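# Move ball to other post's cup and reseat frame

## Task

Carry the ball over to the cup on the other post, and return the frame to its proper spot sitting on its rests. Both count only if they stay there on their own, with no robot holding them. When finished, every gripper must have let go and every arm must be pulled away.

## Robot and tools

Robots and cameras. There are six identical i2rt Big YAM arms: arm1, arm2, arm3, arm4, arm5 and arm6. Each has six revolute joints, a two-finger gripper and a camera on its wrist (arm1_cam_wrist to arm6_cam_wrist, fisheye, 616x616 pixels). A further camera, cam_high, is fixed in the room (504x504, roughly 72 degrees vertical field). With joints 1 and 6 at zero and the hand level and pointing ahead, the wrist camera rides on top of the hand and sees the fingertips. The hand reaches about 1.0 m out from the joint1 axis. The arms act independently; if one stalls, the rest keep going.

Frames. Everything shares one scene frame with its origin on the floor and +z upward. The hand point is halfway between the fingertips; its z axis runs along the fingers and its y axis is the direction the fingers open and close. No result prints where an arm's foot sits, so hand positions come from each real foot pose.

execute_actions. Argument actions is a list holding either one action or nothing. The action is an object keyed by arm name; under each arm goes joints, an object of absolute joint targets by name (never offsets from the current reading). Each arm gets its own set, any subset of: joint1_rad (-2.879 to 2.879, base yaw, positive is counter-clockwise seen from above, zero points the way the foot faces), joint2_rad (0 to 3.141, shoulder, zero has the upper arm pointing back about level, increasing raises it and then brings it forward), joint3_rad (0 to 3.019, elbow, zero is folded, increasing opens it), joint4_rad (-1.692 to 1.57, hand pitch, positive tips fingers up), joint5_rad (-1.57 to 1.57, sideways hand swing, positive toward the arm's right), joint6_rad (-2.094 to 2.094, hand roll, positive clockwise viewed from behind the hand), all in radians, and gripper_m (0 to 0.093, fingertip gap in metres). Arrival tolerances are ±0.045, 0.14, 0.09, 0.055, 0.03, 0.035 rad and ±0.003 m respectively. All listed motions begin together but may finish at different moments, and joints move at different speeds, so the hand can sweep wide between postures. One action runs at most 15 s. A joint or arm you omit may keep driving toward its earlier target. An unknown key or a value outside its range makes the whole call rejected with nothing moving. Optional cameras: a list of camera names or "all"; omitted, null or ["all"] gives every camera, [] gives none. An empty actions list simply reports state and images.

Other tools. wait takes seconds (0 to 10) and commands nothing new. zoom_image takes camera and region [x0, y0, x1, y1] in pixels of that camera's most recent full image, origin top-left, no larger than 504 by 504. read_manual with optional section "licences" returns licence text only. finished_scene takes scene (integer 1 or 2), closes that scene for good and reports success; call it only once the result is stable.

Reading results. Each result lists every robot's state (joint_positions, joint torques in arm joint order with per-unit offset, scale and noise) and the images, whose order follows the pictures line. joint_status tells how each commanded motion ended: off_target means it settled short and may still be pushing; contact_stop or time_out means it gave up its target and holds where it stopped, though a timed-out arm joint may keep a target within 0.375, 0.375, 0.113, 0.225, 0.075 and 0.3 rad (joints 1 to 6) of its position and press on, moving there if the way opens. To relieve such pressure, command the joint to its reported position. A line joint command not followed, usually with a cause: line, means a built-in safety check blocked that arm's joint targets (the gripper part still runs); the affected joints show not_followed and may be retried with every later action until valid targets arrive or the path clears. This line never appears on calls without an action. on_its_own describes what the call did not command; its held at value is a target, not a position. A tiny change from the current reading may produce no motion. A joint bearing weight may slowly sag.

Heat. Holding loads warms motors, even while you are deliberating. A MOTOR HOT line shows from 85 °C; at 100 °C an OVER-TEMPERATURE FAULT drops that whole arm and its gripper until cool, and its unfinished keys read limit_stop_at_motor_heat; resend those targets afterward. Some heat persists into the next scene.

Cautions. The arms do not stop on contact and can shove hard, so avoid sustained pushes. Never squeeze two robots together: a hard press fails everything, and a hard hit might. The self- and inter-arm check can react late and ignores fingers, gripper housings and wrist cameras. Objects touching robots are fine. Do not knock anything outside the work area or to the floor, and avoid drops, slips and slams. Loose objects may get a brief nudge now and then. If a result reports a stop, the remaining execute_actions, wait and finished_scene calls in that reply are skipped. The simulation keeps running while you compose a reply, with the robots holding the last command.

Each tool is called as name([rows], argument=value, ...), one row to a line, values as JSON.

## Session

execute_actions(actions=[])

Scene clock: 0.00 s.
Joint torques (N m, as the arm reports them, + toward a larger angle): no reading
Motor temperatures (°C, as the motors report them): arm1=[22 20 24 23 25 25] | arm2=[23 24 21 25 21 21] | arm3=[21 23 22 24 23 22] | arm4=[24 23 22 22 21 23] | arm5=[24 24 23 21 21 22] | arm6=[24 23 22 25 24 22]
arm1.joint_positions: joint1_rad=-0.303 joint2_rad=+0.566 joint3_rad=+1.392 joint4_rad=-1.197 joint5_rad=+0.231 joint6_rad=-0.329 gripper_m=+0.094
arm1.joint_status: not commanded
arm1.hand: x=-0.5952 y=+1.4632 z=+1.3628 quat_wxyz=(-0.273, -0.500, -0.658, +0.493) (m; scene frame)
arm2.joint_positions: joint1_rad=-0.367 joint2_rad=+0.619 joint3_rad=+1.359 joint4_rad=-1.334 joint5_rad=-0.238 joint6_rad=-0.425 gripper_m=+0.094
arm2.joint_status: not commanded
arm2.hand: x=-1.3203 y=+0.1817 z=+1.2875 quat_wxyz=(-0.459, -0.018, -0.878, +0.137) (m; scene frame)
arm3.joint_positions: joint1_rad=+0.005 joint2_rad=+0.617 joint3_rad=+1.406 joint4_rad=-1.458 joint5_rad=-0.059 joint6_rad=+0.277 gripper_m=+0.094
arm3.joint_status: not commanded
arm3.hand: x=-1.4301 y=-0.7090 z=+1.3473 quat_wxyz=(-0.390, +0.151, -0.885, -0.205) (m; scene frame)
arm4.joint_positions: joint1_rad=+0.081 joint2_rad=+0.553 joint3_rad=+1.468 joint4_rad=-1.148 joint5_rad=-0.222 joint6_rad=+0.193 gripper_m=+0.094
arm4.joint_status: not commanded
arm4.hand: x=-0.3071 y=-1.2966 z=+1.4775 quat_wxyz=(-0.322, +0.555, -0.550, -0.535) (m; scene frame)
arm5.joint_positions: joint1_rad=+0.229 joint2_rad=+0.598 joint3_rad=+1.373 joint4_rad=-1.210 joint5_rad=-0.281 joint6_rad=-0.233 gripper_m=+0.094
arm5.joint_status: not commanded
arm5.hand: x=+1.0786 y=-1.1556 z=+1.4144 quat_wxyz=(-0.134, +0.833, -0.127, -0.522) (m; scene frame)
arm6.joint_positions: joint1_rad=-0.334 joint2_rad=+0.571 joint3_rad=+1.357 joint4_rad=-1.339 joint5_rad=+0.177 joint6_rad=+0.048 gripper_m=+0.094
arm6.joint_status: not commanded
arm6.hand: x=+1.2128 y=+0.9660 z=+1.3807 quat_wxyz=(-0.101, -0.840, -0.237, +0.478) (m; scene frame)
pictures: arm1_cam_wrist, arm2_cam_wrist, arm3_cam_wrist, arm4_cam_wrist, arm5_cam_wrist, arm6_cam_wrist, cam_high
Images, in order (width x height): arm1_cam_wrist 616x616, arm2_cam_wrist 616x616, arm3_cam_wrist 616x616, arm4_cam_wrist 616x616, arm5_cam_wrist 616x616, arm6_cam_wrist 616x616, cam_high 504x504.

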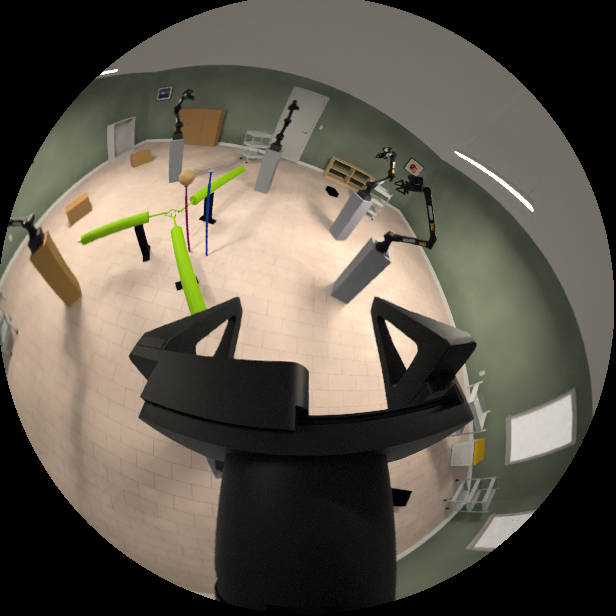

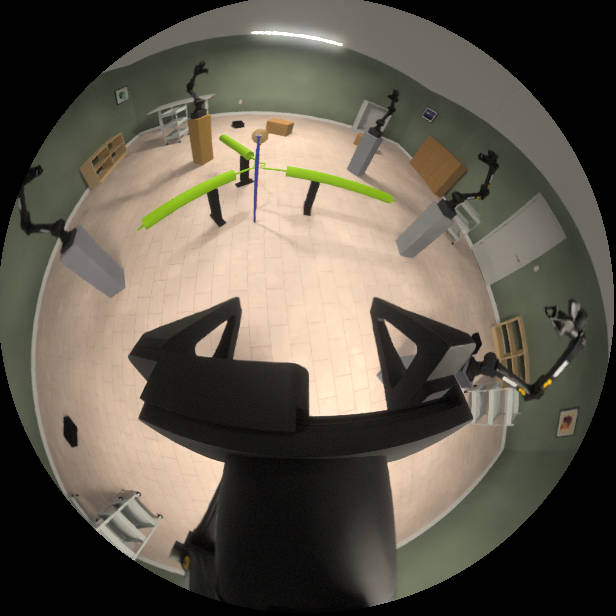

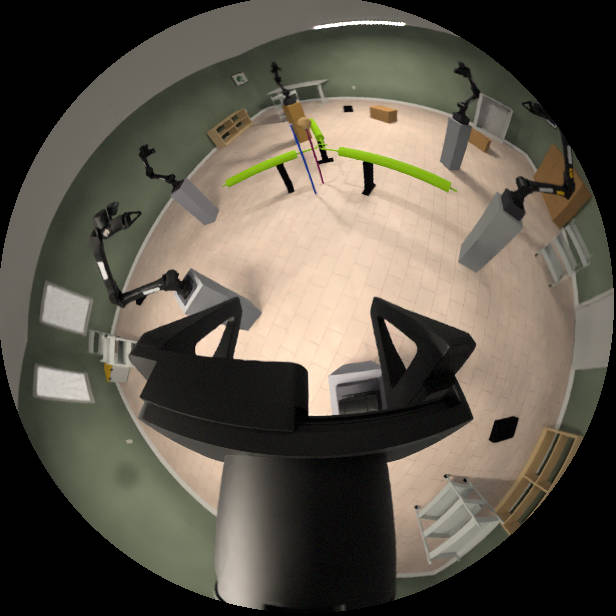

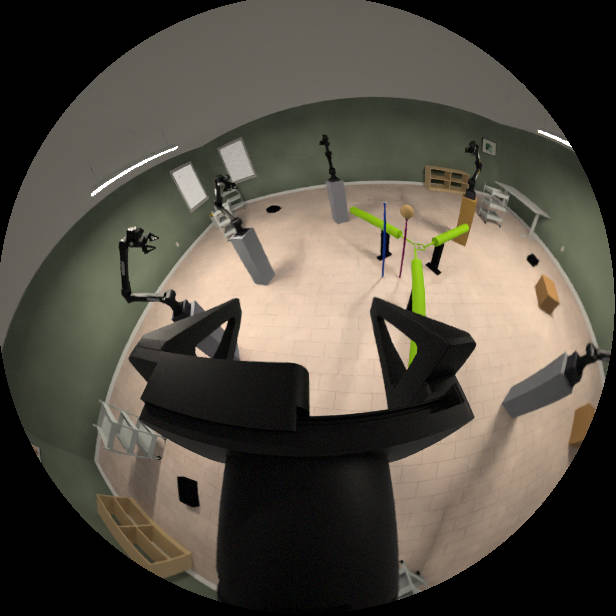

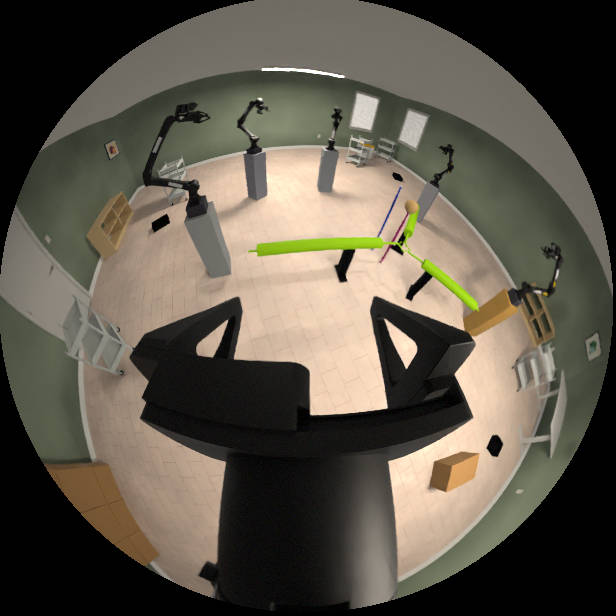

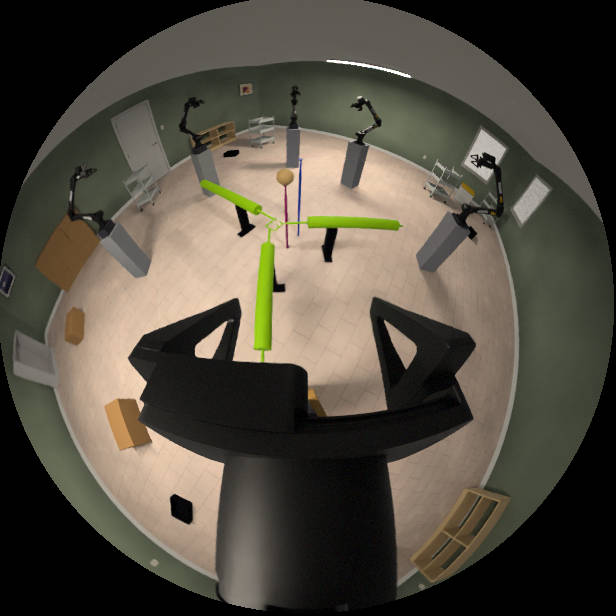

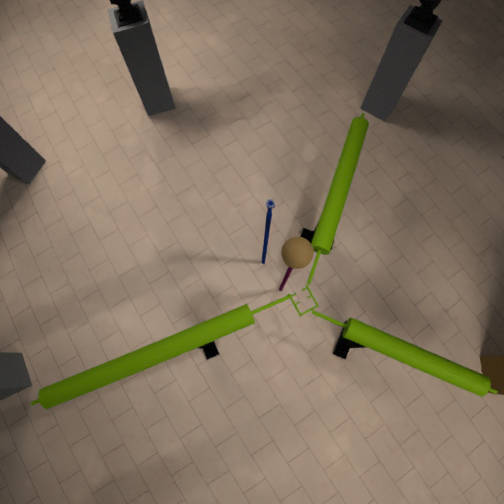

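zoom_image(camera="cam_high", region=[180, 180, 400, 400])

zoom_image(camera="arm6_cam_wrist", region=[180, 140, 420, 380])

execute_actions([
  {"arm1":{"joints":{"joint1_rad":0,"joint2_rad":1.2,"joint3_rad":1.2,"joint4_rad":-0.8,"joint5_rad":0,"joint6_rad":0}},"arm4":{"joints":{"joint1_rad":0,"joint2_rad":1.2,"joint3_rad":1.2,"joint4_rad":-0.8,"joint5_rad":0,"joint6_rad":0}},"arm6":{"joints":{"joint1_rad":0,"joint2_rad":1.2,"joint3_rad":1.2,"joint4_rad":-0.8,"joint5_rad":0,"joint6_rad":0}}},
], cameras=["arm1_cam_wrist","arm4_cam_wrist","arm6_cam_wrist","cam_high"])

Region (180, 180, 400, 400) of cam_high's 504x504 image, scaled by 2.291, with more detail than that image has.

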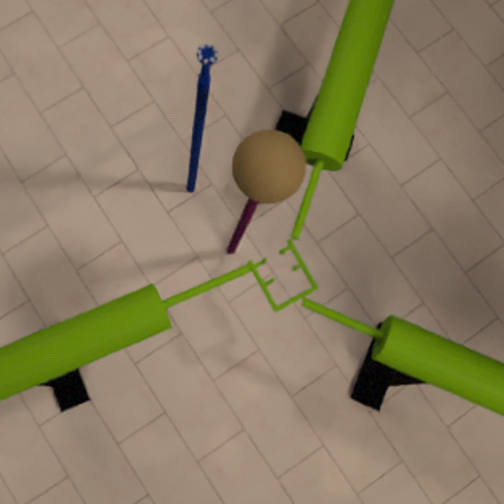

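Region (180, 140, 420, 380) of arm6_cam_wrist's 616x616 image, scaled by 2.100, with more detail than that image has.

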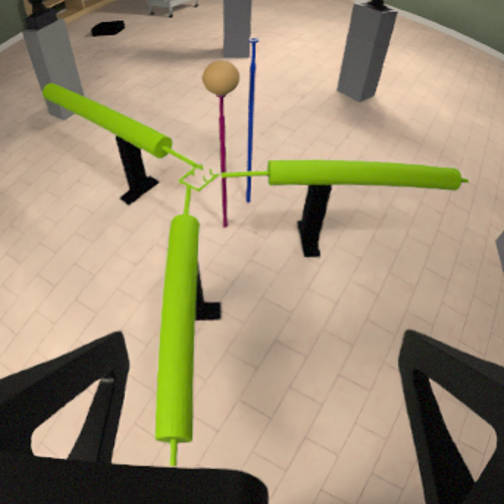

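Scene clock: 6.03 s.
Joint torques (N m, as the arm reports them, + toward a larger angle): arm1=[  2.34 -11.91  10.91   3.04  -0.09   0.  ] | arm2=[-2.    0.81  8.36  1.92 -0.17 -0.06] | arm3=[-0.74  2.94  9.37  1.44  0.01 -0.15] | arm4=[ -1.   -10.56  11.87   2.69   0.33  -0.08] | arm5=[ 0.42  0.18  7.96  2.04 -0.08 -0.01] | arm6=[-0.44 -7.33 12.04  2.34 -0.02 -0.08]
Motor temperatures (°C, as the motors report them): arm1=[22 20 26 23 25 25] | arm2=[23 24 22 25 21 21] | arm3=[21 23 24 24 23 22] | arm4=[24 23 23 22 21 23] | arm5=[24 25 25 21 21 22] | arm6=[24 23 23 25 24 22]
arm1.joint_positions: joint1_rad=-0.006 joint2_rad=+1.210 joint3_rad=+1.170 joint4_rad=-0.825 joint5_rad=+0.002 joint6_rad=-0.009 gripper_m=+0.094
arm1.joint_status: all done
arm1.hand: x=-0.3866 y=+1.2377 z=+1.0832 quat_wxyz=(-0.285, -0.518, -0.785, +0.187) (m; scene frame)
arm2.joint_positions: joint1_rad=-0.367 joint2_rad=+0.619 joint3_rad=+1.359 joint4_rad=-1.334 joint5_rad=-0.238 joint6_rad=-0.425 gripper_m=+0.094
arm2.joint_status: not commanded
arm2.hand: x=-1.3203 y=+0.1817 z=+1.2875 quat_wxyz=(-0.459, -0.018, -0.878, +0.137) (m; scene frame)
arm3.joint_positions: joint1_rad=+0.005 joint2_rad=+0.617 joint3_rad=+1.406 joint4_rad=-1.458 joint5_rad=-0.059 joint6_rad=+0.277 gripper_m=+0.094
arm3.joint_status: not commanded
arm3.hand: x=-1.4301 y=-0.7090 z=+1.3473 quat_wxyz=(-0.390, +0.151, -0.885, -0.205) (m; scene frame)
arm4.joint_positions: joint1_rad=+0.005 joint2_rad=+1.205 joint3_rad=+1.179 joint4_rad=-0.826 joint5_rad=-0.004 joint6_rad=+0.010 gripper_m=+0.094
arm4.joint_status: all done
arm4.hand: x=-0.2374 y=-1.0040 z=+1.1585 quat_wxyz=(-0.257, +0.641, -0.681, -0.245) (m; scene frame)
arm5.joint_positions: joint1_rad=+0.229 joint2_rad=+0.598 joint3_rad=+1.373 joint4_rad=-1.210 joint5_rad=-0.281 joint6_rad=-0.233 gripper_m=+0.094
arm5.joint_status: not commanded
arm5.hand: x=+1.0786 y=-1.1556 z=+1.4144 quat_wxyz=(-0.134, +0.833, -0.127, -0.522) (m; scene frame)
arm6.joint_positions: joint1_rad=-0.001 joint2_rad=+1.210 joint3_rad=+1.194 joint4_rad=-0.816 joint5_rad=+0.003 joint6_rad=+0.011 gripper_m=+0.094
arm6.joint_status: all done
arm6.hand: x=+1.1403 y=+0.6560 z=+1.1645 quat_wxyz=(-0.175, -0.816, -0.454, +0.312) (m; scene frame)
pictures: arm1_cam_wrist, arm4_cam_wrist, arm6_cam_wrist, cam_high
Images, in order (width x height): arm1_cam_wrist 616x616, arm4_cam_wrist 616x616, arm6_cam_wrist 616x616, cam_high 504x504.

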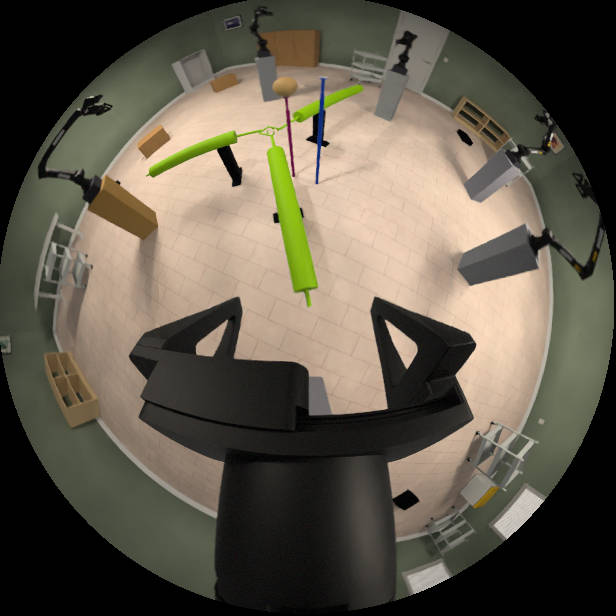

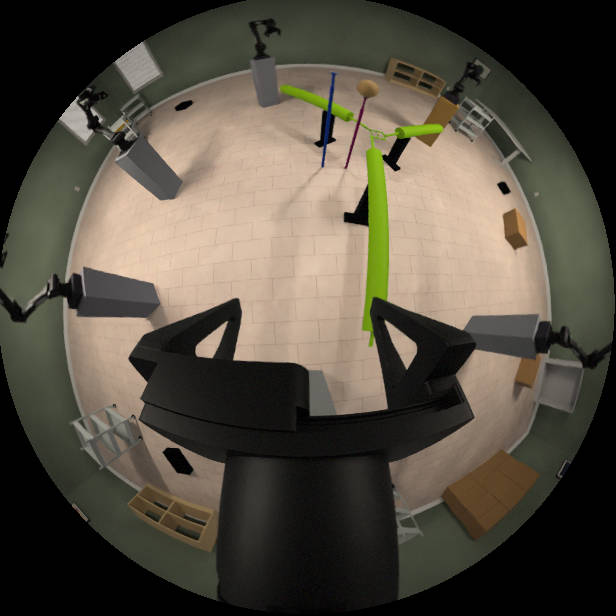

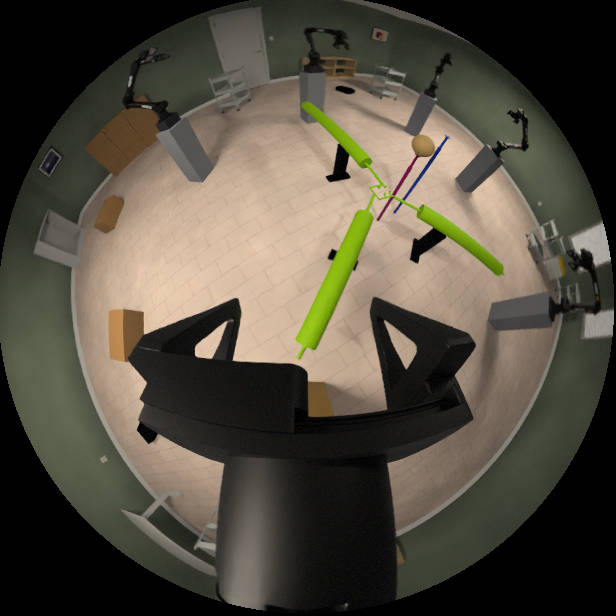

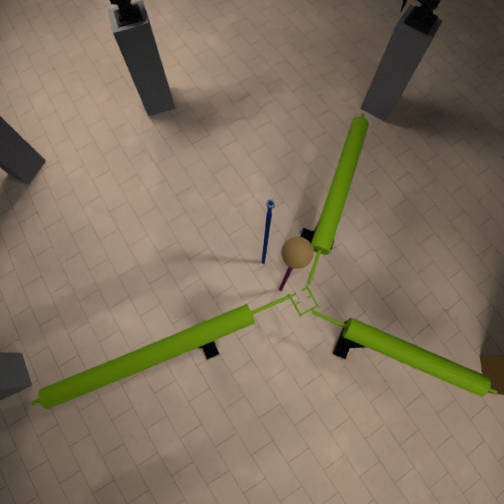

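execute_actions([
  {"arm1":{"joints":{"joint1_rad":0,"joint2_rad":1.78,"joint3_rad":1.073,"joint4_rad":-0.34}},"arm4":{"joints":{"joint1_rad":-0.45,"joint2_rad":1.846,"joint3_rad":0.913,"joint4_rad":-0.12}},"arm6":{"joints":{"joint1_rad":0.03,"joint2_rad":1.685,"joint3_rad":0.651,"joint4_rad":-0.02}}},
], cameras=["arm1_cam_wrist","arm4_cam_wrist","arm6_cam_wrist","cam_high"])

Scene clock: 23.47 s.
Joint torques (N m, as the arm reports them, + toward a larger angle): arm1=[  2.74 -20.27   8.06   2.62  -0.15   0.02] | arm2=[-1.78  0.84  8.28  1.85 -0.18 -0.03] | arm3=[-0.73  2.92  9.37  1.42  0.01 -0.15] | arm4=[  0.02 -15.92   7.31   2.34   0.17  -0.08] | arm5=[-0.03  0.38  8.05  2.04 -0.1  -0.03] | arm6=[ 0.06 -9.86  7.32  1.73  0.04 -0.13]
Motor temperatures (°C, as the motors report them): arm1=[22 21 28 23 25 25] | arm2=[23 24 25 25 21 21] | arm3=[21 23 26 24 23 22] | arm4=[24 24 26 22 21 23] | arm5=[24 25 26 21 21 22] | arm6=[24 23 25 25 24 22]
arm1.joint_positions: joint1_rad=-0.006 joint2_rad=+1.800 joint3_rad=+1.052 joint4_rad=-0.363 joint5_rad=+0.002 joint6_rad=-0.009 gripper_m=+0.094
arm1.joint_status: all done
arm1.hand: x=-0.3579 y=+1.1765 z=+0.7799 quat_wxyz=(-0.187, -0.536, -0.814, +0.122) (m; scene frame)
arm2.joint_positions: joint1_rad=-0.367 joint2_rad=+0.619 joint3_rad=+1.359 joint4_rad=-1.334 joint5_rad=-0.238 joint6_rad=-0.425 gripper_m=+0.094
arm2.joint_status: not commanded
arm2.hand: x=-1.3203 y=+0.1817 z=+1.2875 quat_wxyz=(-0.459, -0.018, -0.878, +0.137) (m; scene frame)
arm3.joint_positions: joint1_rad=+0.005 joint2_rad=+0.617 joint3_rad=+1.406 joint4_rad=-1.458 joint5_rad=-0.059 joint6_rad=+0.277 gripper_m=+0.094
arm3.joint_status: not commanded
arm3.hand: x=-1.4301 y=-0.7090 z=+1.3473 quat_wxyz=(-0.390, +0.151, -0.885, -0.205) (m; scene frame)
arm4.joint_positions: joint1_rad=-0.458 joint2_rad=+1.850 joint3_rad=+0.900 joint4_rad=-0.143 joint5_rad=-0.001 joint6_rad=+0.008 gripper_m=+0.094
arm4.joint_status: all done
arm4.hand: x=-0.0009 y=-1.0371 z=+0.7933 quat_wxyz=(-0.208, +0.485, -0.841, -0.122) (m; scene frame)
arm5.joint_positions: joint1_rad=+0.229 joint2_rad=+0.598 joint3_rad=+1.373 joint4_rad=-1.210 joint5_rad=-0.281 joint6_rad=-0.233 gripper_m=+0.094
arm5.joint_status: not commanded
arm5.hand: x=+1.0786 y=-1.1556 z=+1.4144 quat_wxyz=(-0.134, +0.833, -0.127, -0.522) (m; scene frame)
arm6.joint_positions: joint1_rad=+0.025 joint2_rad=+1.692 joint3_rad=+0.643 joint4_rad=-0.034 joint5_rad=+0.003 joint6_rad=+0.011 gripper_m=+0.094
arm6.joint_status: all done
arm6.hand: x=+1.1810 y=+0.7029 z=+0.7940 quat_wxyz=(-0.119, -0.842, -0.483, +0.207) (m; scene frame)
pictures: arm1_cam_wrist, arm4_cam_wrist, arm6_cam_wrist, cam_high
Images, in order (width x height): arm1_cam_wrist 616x616, arm4_cam_wrist 616x616, arm6_cam_wrist 616x616, cam_high 504x504.

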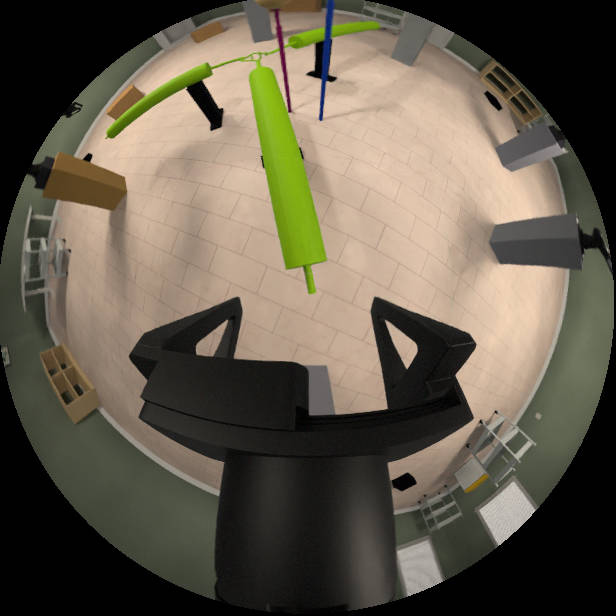

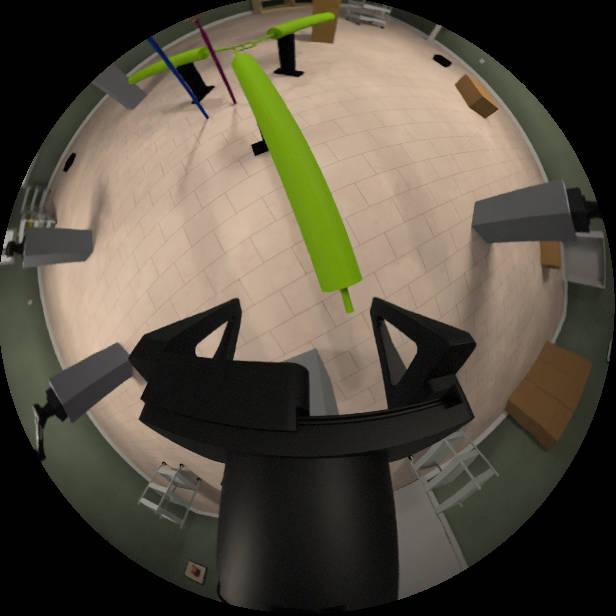

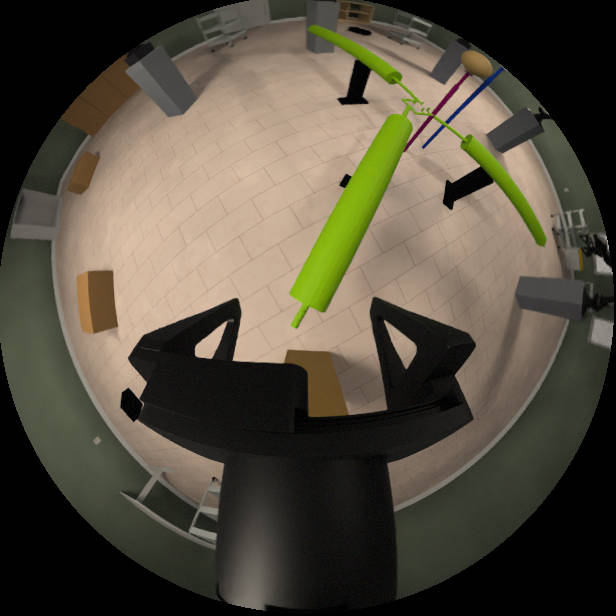

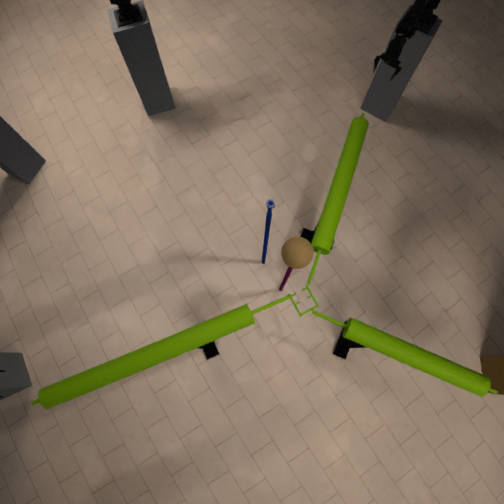

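execute_actions([
  {"arm1":{"joints":{"joint1_rad":0,"joint2_rad":2.24,"joint3_rad":1.335,"joint4_rad":-0.61,"joint6_rad":-0.18}},"arm4":{"joints":{"joint1_rad":-0.66,"joint2_rad":2.335,"joint3_rad":1.16,"joint4_rad":-0.36,"joint6_rad":-0.6}},"arm6":{"joints":{"joint1_rad":0.08,"joint2_rad":2.24,"joint3_rad":0.732,"joint4_rad":-0.04,"joint6_rad":0.52}}},
], cameras=["arm1_cam_wrist","arm4_cam_wrist","arm6_cam_wrist","cam_high"])

Scene clock: 34.27 s.
Joint torques (N m, as the arm reports them, + toward a larger angle): arm1=[  3.31 -25.16   6.51  -0.01  -0.11  -0.22] | arm2=[-1.76  0.99  8.35  1.92 -0.23 -0.03] | arm3=[-0.74  2.84  9.38  1.42  0.01 -0.15] | arm4=[ -0.27 -20.     4.49   0.11   0.1   -0.08] | arm5=[ 0.7  -0.07  8.1   1.81 -0.14  0.01] | arm6=[ -0.12 -12.88   1.21   0.24   0.05   0.07]
Motor temperatures (°C, as the motors report them): arm1=[22 22 28 23 25 25] | arm2=[23 24 25 25 21 21] | arm3=[21 23 26 24 23 22] | arm4=[24 24 26 22 21 23] | arm5=[24 25 27 21 21 22] | arm6=[24 24 24 25 24 22]
arm1.joint_positions: joint1_rad=-0.006 joint2_rad=+2.258 joint3_rad=+1.314 joint4_rad=-0.600 joint5_rad=+0.002 joint6_rad=-0.171 gripper_m=+0.094
arm1.joint_status: all done
arm1.hand: x=-0.3642 y=+1.1955 z=+0.6010 quat_wxyz=(-0.009, -0.480, -0.877, +0.003) (m; scene frame)
arm2.joint_positions: joint1_rad=-0.367 joint2_rad=+0.619 joint3_rad=+1.359 joint4_rad=-1.334 joint5_rad=-0.238 joint6_rad=-0.425 gripper_m=+0.094
arm2.joint_status: not commanded
arm2.hand: x=-1.3203 y=+0.1817 z=+1.2875 quat_wxyz=(-0.459, -0.018, -0.878, +0.137) (m; scene frame)
arm3.joint_positions: joint1_rad=+0.005 joint2_rad=+0.617 joint3_rad=+1.406 joint4_rad=-1.458 joint5_rad=-0.059 joint6_rad=+0.277 gripper_m=+0.094
arm3.joint_status: not commanded
arm3.hand: x=-1.4301 y=-0.7090 z=+1.3473 quat_wxyz=(-0.390, +0.151, -0.885, -0.205) (m; scene frame)
arm4.joint_positions: joint1_rad=-0.664 joint2_rad=+2.347 joint3_rad=+1.150 joint4_rad=-0.349 joint5_rad=-0.001 joint6_rad=-0.590 gripper_m=+0.094
arm4.joint_status: all done
arm4.hand: x=+0.0579 y=-1.1328 z=+0.5981 quat_wxyz=(-0.016, +0.659, -0.752, -0.003) (m; scene frame)
arm5.joint_positions: joint1_rad=+0.229 joint2_rad=+0.598 joint3_rad=+1.373 joint4_rad=-1.210 joint5_rad=-0.281 joint6_rad=-0.233 gripper_m=+0.094
arm5.joint_status: not commanded
arm5.hand: x=+1.0786 y=-1.1556 z=+1.4144 quat_wxyz=(-0.134, +0.833, -0.127, -0.522) (m; scene frame)
arm6.joint_positions: joint1_rad=+0.080 joint2_rad=+2.249 joint3_rad=+0.729 joint4_rad=-0.039 joint5_rad=+0.003 joint6_rad=+0.509 gripper_m=+0.094
arm6.joint_status: all done
arm6.hand: x=+1.2498 y=+0.7877 z=+0.6002 quat_wxyz=(+0.000, -0.956, -0.295, +0.003) (m; scene frame)
pictures: arm1_cam_wrist, arm4_cam_wrist, arm6_cam_wrist, cam_high
Images, in order (width x height): arm1_cam_wrist 616x616, arm4_cam_wrist 616x616, arm6_cam_wrist 616x616, cam_high 504x504.

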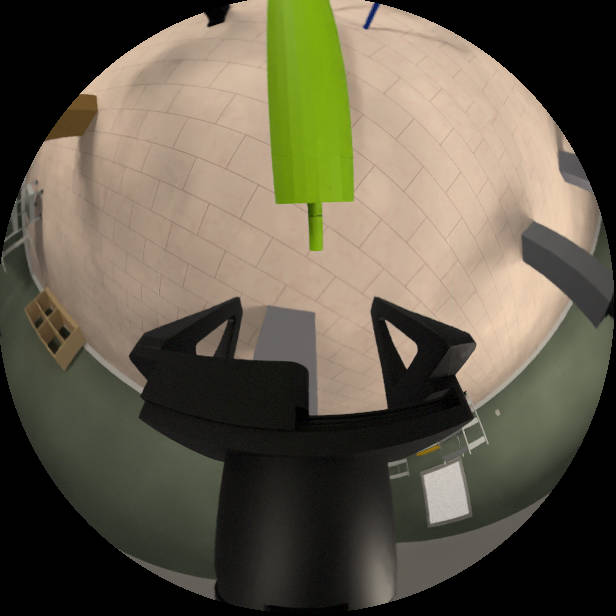

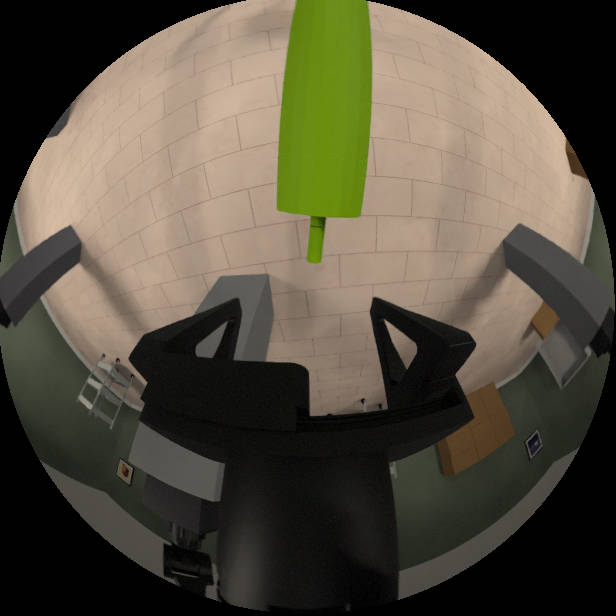

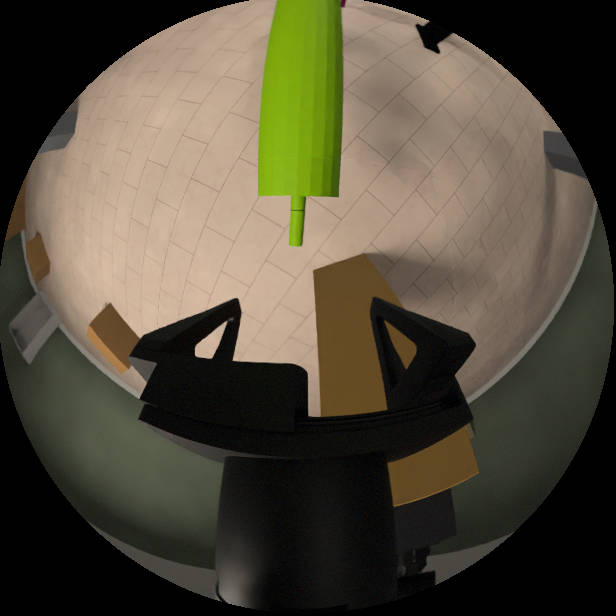

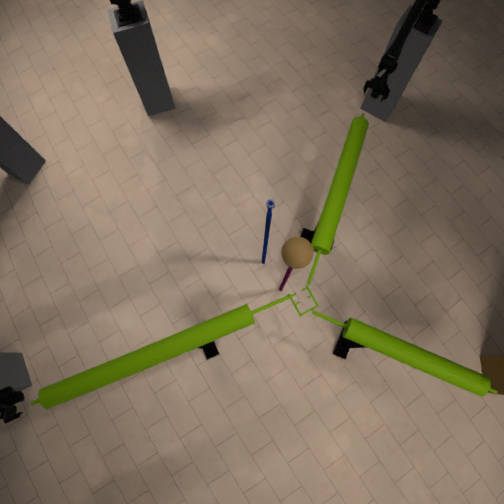

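execute_actions([
  {"arm1":{"joints":{"joint1_rad":-0.03,"joint2_rad":2.464,"joint3_rad":1.413,"joint4_rad":-0.47,"joint6_rad":-0.24}},"arm4":{"joints":{"joint1_rad":-0.695,"joint2_rad":2.583,"joint3_rad":1.296,"joint4_rad":-0.255,"joint6_rad":-0.56}},"arm6":{"joints":{"joint1_rad":0.096,"joint2_rad":2.55,"joint3_rad":0.911,"joint4_rad":0.085,"joint6_rad":0.565}}},
], cameras=["arm1_cam_wrist","arm4_cam_wrist","arm6_cam_wrist"])

Scene clock: 40.53 s.
Joint torques (N m, as the arm reports them, + toward a larger angle): arm1=[  1.5  -25.14   4.86   1.12  -0.13  -0.23] | arm2=[-1.76  0.86  8.45  1.79 -0.17 -0.04] | arm3=[-0.74  2.85  9.37  1.43  0.01 -0.16] | arm4=[ -0.7  -21.21   3.29   0.87   0.1    0.08] | arm5=[ 0.28 -0.17  8.03  2.01 -0.11 -0.04] | arm6=[ -0.39 -14.24  -0.02   0.2    0.03   0.07]
Motor temperatures (°C, as the motors report them): arm1=[22 22 28 23 25 25] | arm2=[23 24 25 25 21 21] | arm3=[21 23 27 24 23 22] | arm4=[24 25 25 22 21 23] | arm5=[24 25 27 21 21 22] | arm6=[24 24 24 25 24 22]
arm1.joint_positions: joint1_rad=-0.019 joint2_rad=+2.488 joint3_rad=+1.396 joint4_rad=-0.484 joint5_rad=+0.002 joint6_rad=-0.231 gripper_m=+0.094
arm1.joint_status: all done
arm1.hand: x=-0.3729 y=+1.2006 z=+0.4981 quat_wxyz=(+0.004, -0.459, -0.888, -0.008) (m; scene frame)
arm2.joint_positions: joint1_rad=-0.367 joint2_rad=+0.619 joint3_rad=+1.359 joint4_rad=-1.334 joint5_rad=-0.238 joint6_rad=-0.425 gripper_m=+0.094
arm2.joint_status: not commanded
arm2.hand: x=-1.3203 y=+0.1817 z=+1.2875 quat_wxyz=(-0.459, -0.018, -0.878, +0.137) (m; scene frame)
arm3.joint_positions: joint1_rad=+0.005 joint2_rad=+0.617 joint3_rad=+1.406 joint4_rad=-1.458 joint5_rad=-0.059 joint6_rad=+0.277 gripper_m=+0.094
arm3.joint_status: not commanded
arm3.hand: x=-1.4301 y=-0.7090 z=+1.3473 quat_wxyz=(-0.390, +0.151, -0.885, -0.205) (m; scene frame)
arm4.joint_positions: joint1_rad=-0.691 joint2_rad=+2.597 joint3_rad=+1.289 joint4_rad=-0.264 joint5_rad=-0.001 joint6_rad=-0.570 gripper_m=+0.094
arm4.joint_status: all done
arm4.hand: x=+0.0672 y=-1.1422 z=+0.5000 quat_wxyz=(-0.003, +0.641, -0.768, -0.001) (m; scene frame)
arm5.joint_positions: joint1_rad=+0.229 joint2_rad=+0.598 joint3_rad=+1.373 joint4_rad=-1.210 joint5_rad=-0.281 joint6_rad=-0.233 gripper_m=+0.094
arm5.joint_status: not commanded
arm5.hand: x=+1.0786 y=-1.1556 z=+1.4144 quat_wxyz=(-0.134, +0.833, -0.127, -0.522) (m; scene frame)
arm6.joint_positions: joint1_rad=+0.088 joint2_rad=+2.563 joint3_rad=+0.908 joint4_rad=+0.084 joint5_rad=+0.003 joint6_rad=+0.554 gripper_m=+0.094
arm6.joint_status: all done
arm6.hand: x=+1.2485 y=+0.7792 z=+0.4989 quat_wxyz=(+0.004, -0.961, -0.277, -0.001) (m; scene frame)
pictures: arm1_cam_wrist, arm4_cam_wrist, arm6_cam_wrist
Images, in order (width x height): arm1_cam_wrist 616x616, arm4_cam_wrist 616x616, arm6_cam_wrist 616x616.

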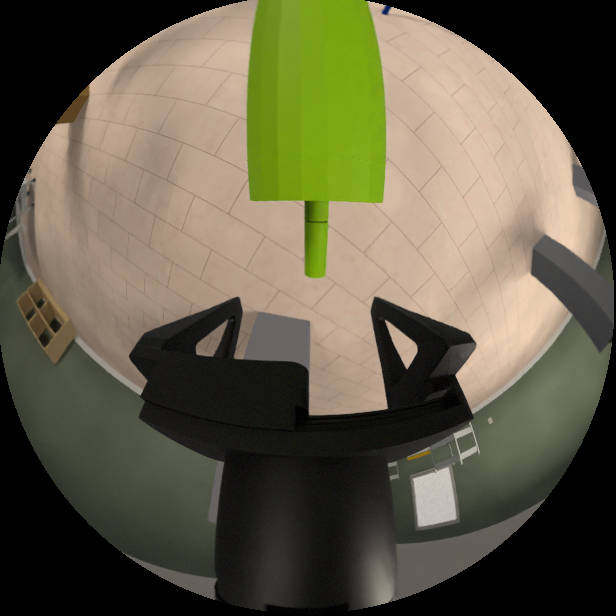

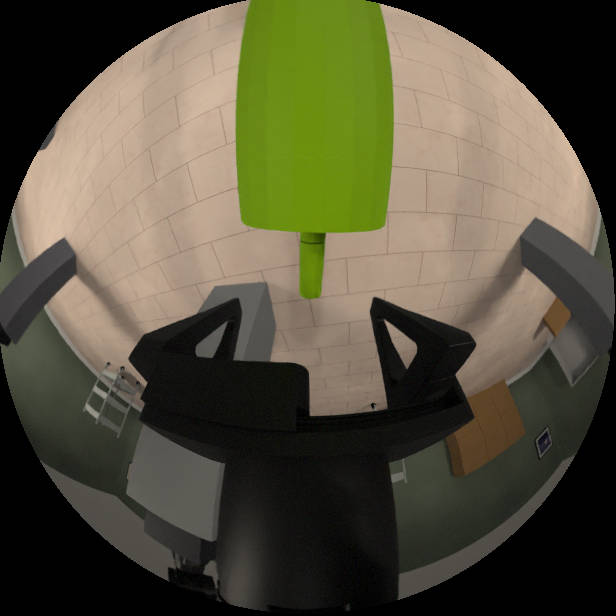

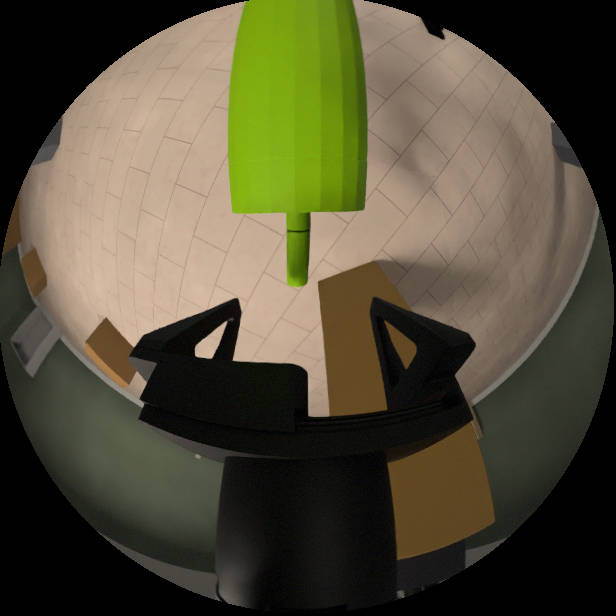

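execute_actions([
  {"arm1":{"joints":{"joint1_rad":-0.035,"joint2_rad":2.625,"joint3_rad":1.571,"joint4_rad":-0.465}},"arm4":{"joints":{"joint1_rad":-0.705,"joint2_rad":2.71,"joint3_rad":1.387,"joint4_rad":-0.22,"joint6_rad":-0.54}},"arm6":{"joints":{"joint2_rad":2.712,"joint3_rad":1.058,"joint4_rad":0.1}}},
], cameras=["arm1_cam_wrist","arm4_cam_wrist","arm6_cam_wrist"])

Scene clock: 47.40 s.
Joint torques (N m, as the arm reports them, + toward a larger angle): arm1=[  0.99 -25.73   5.45   1.16  -0.11  -0.19] | arm2=[-1.92  0.43  8.32  1.86 -0.17 -0.06] | arm3=[-0.75  2.9   9.36  1.43  0.01 -0.15] | arm4=[ -1.16 -20.8    2.84   1.04   0.1    0.08] | arm5=[ 0.56  0.13  7.98  1.97 -0.11 -0.02] | arm6=[  0.76 -14.58  -0.54   0.3    0.03   0.06]
Motor temperatures (°C, as the motors report them): arm1=[22 23 27 23 25 25] | arm2=[23 24 26 25 21 21] | arm3=[21 23 27 24 23 22] | arm4=[24 25 24 22 21 23] | arm5=[24 25 27 21 21 22] | arm6=[24 24 23 25 24 22]
arm1.joint_positions: joint1_rad=-0.022 joint2_rad=+2.641 joint3_rad=+1.550 joint4_rad=-0.476 joint5_rad=+0.002 joint6_rad=-0.231 gripper_m=+0.094
arm1.joint_status: all done
arm1.hand: x=-0.3642 y=+1.1768 z=+0.4439 quat_wxyz=(+0.000, -0.460, -0.888, -0.004) (m; scene frame)
arm2.joint_positions: joint1_rad=-0.367 joint2_rad=+0.619 joint3_rad=+1.359 joint4_rad=-1.334 joint5_rad=-0.238 joint6_rad=-0.425 gripper_m=+0.094
arm2.joint_status: not commanded
arm2.hand: x=-1.3203 y=+0.1817 z=+1.2875 quat_wxyz=(-0.459, -0.018, -0.878, +0.137) (m; scene frame)
arm3.joint_positions: joint1_rad=+0.005 joint2_rad=+0.617 joint3_rad=+1.406 joint4_rad=-1.458 joint5_rad=-0.059 joint6_rad=+0.277 gripper_m=+0.094
arm3.joint_status: not commanded
arm3.hand: x=-1.4301 y=-0.7090 z=+1.3473 quat_wxyz=(-0.390, +0.151, -0.885, -0.205) (m; scene frame)
arm4.joint_positions: joint1_rad=-0.695 joint2_rad=+2.713 joint3_rad=+1.384 joint4_rad=-0.232 joint5_rad=-0.001 joint6_rad=-0.550 gripper_m=+0.094
arm4.joint_status: all done
arm4.hand: x=+0.0749 y=-1.1368 z=+0.4557 quat_wxyz=(-0.009, +0.631, -0.776, -0.002) (m; scene frame)
arm5.joint_positions: joint1_rad=+0.229 joint2_rad=+0.598 joint3_rad=+1.373 joint4_rad=-1.210 joint5_rad=-0.281 joint6_rad=-0.233 gripper_m=+0.094
arm5.joint_status: not commanded
arm5.hand: x=+1.0786 y=-1.1556 z=+1.4144 quat_wxyz=(-0.134, +0.833, -0.127, -0.522) (m; scene frame)
arm6.joint_positions: joint1_rad=+0.088 joint2_rad=+2.716 joint3_rad=+1.057 joint4_rad=+0.097 joint5_rad=+0.003 joint6_rad=+0.554 gripper_m=+0.094
arm6.joint_status: all done
arm6.hand: x=+1.2402 y=+0.7626 z=+0.4430 quat_wxyz=(+0.001, -0.961, -0.277, +0.002) (m; scene frame)
pictures: arm1_cam_wrist, arm4_cam_wrist, arm6_cam_wrist
Images, in order (width x height): arm1_cam_wrist 616x616, arm4_cam_wrist 616x616, arm6_cam_wrist 616x616.

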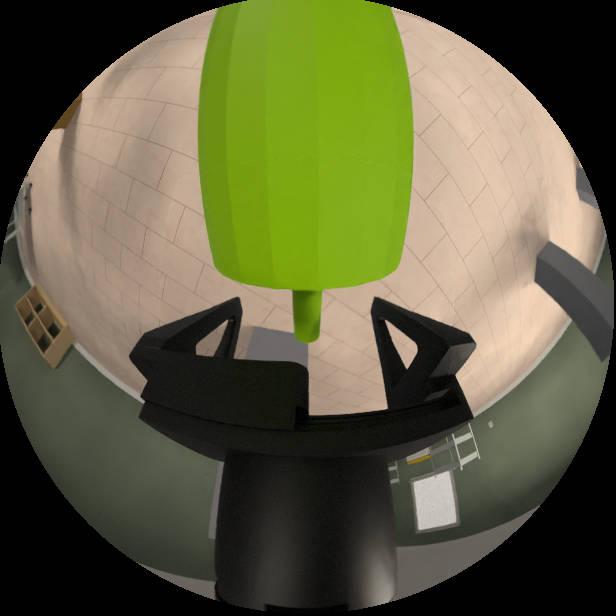

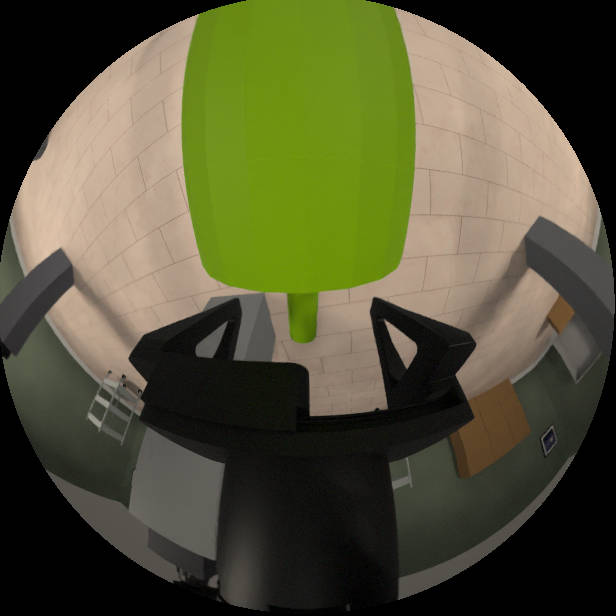

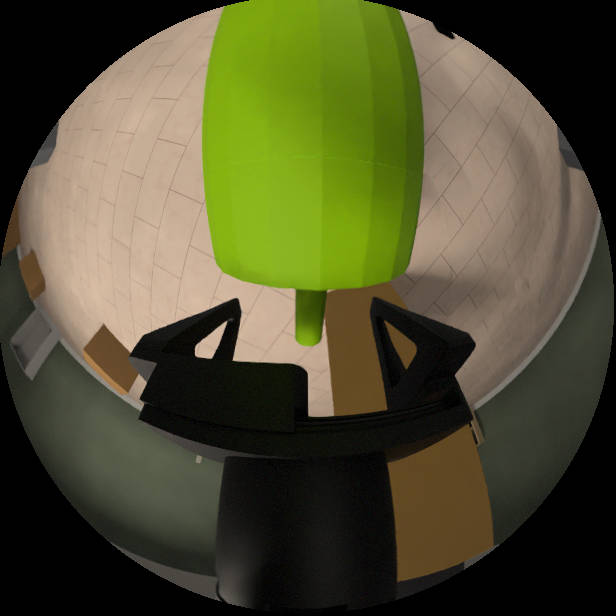

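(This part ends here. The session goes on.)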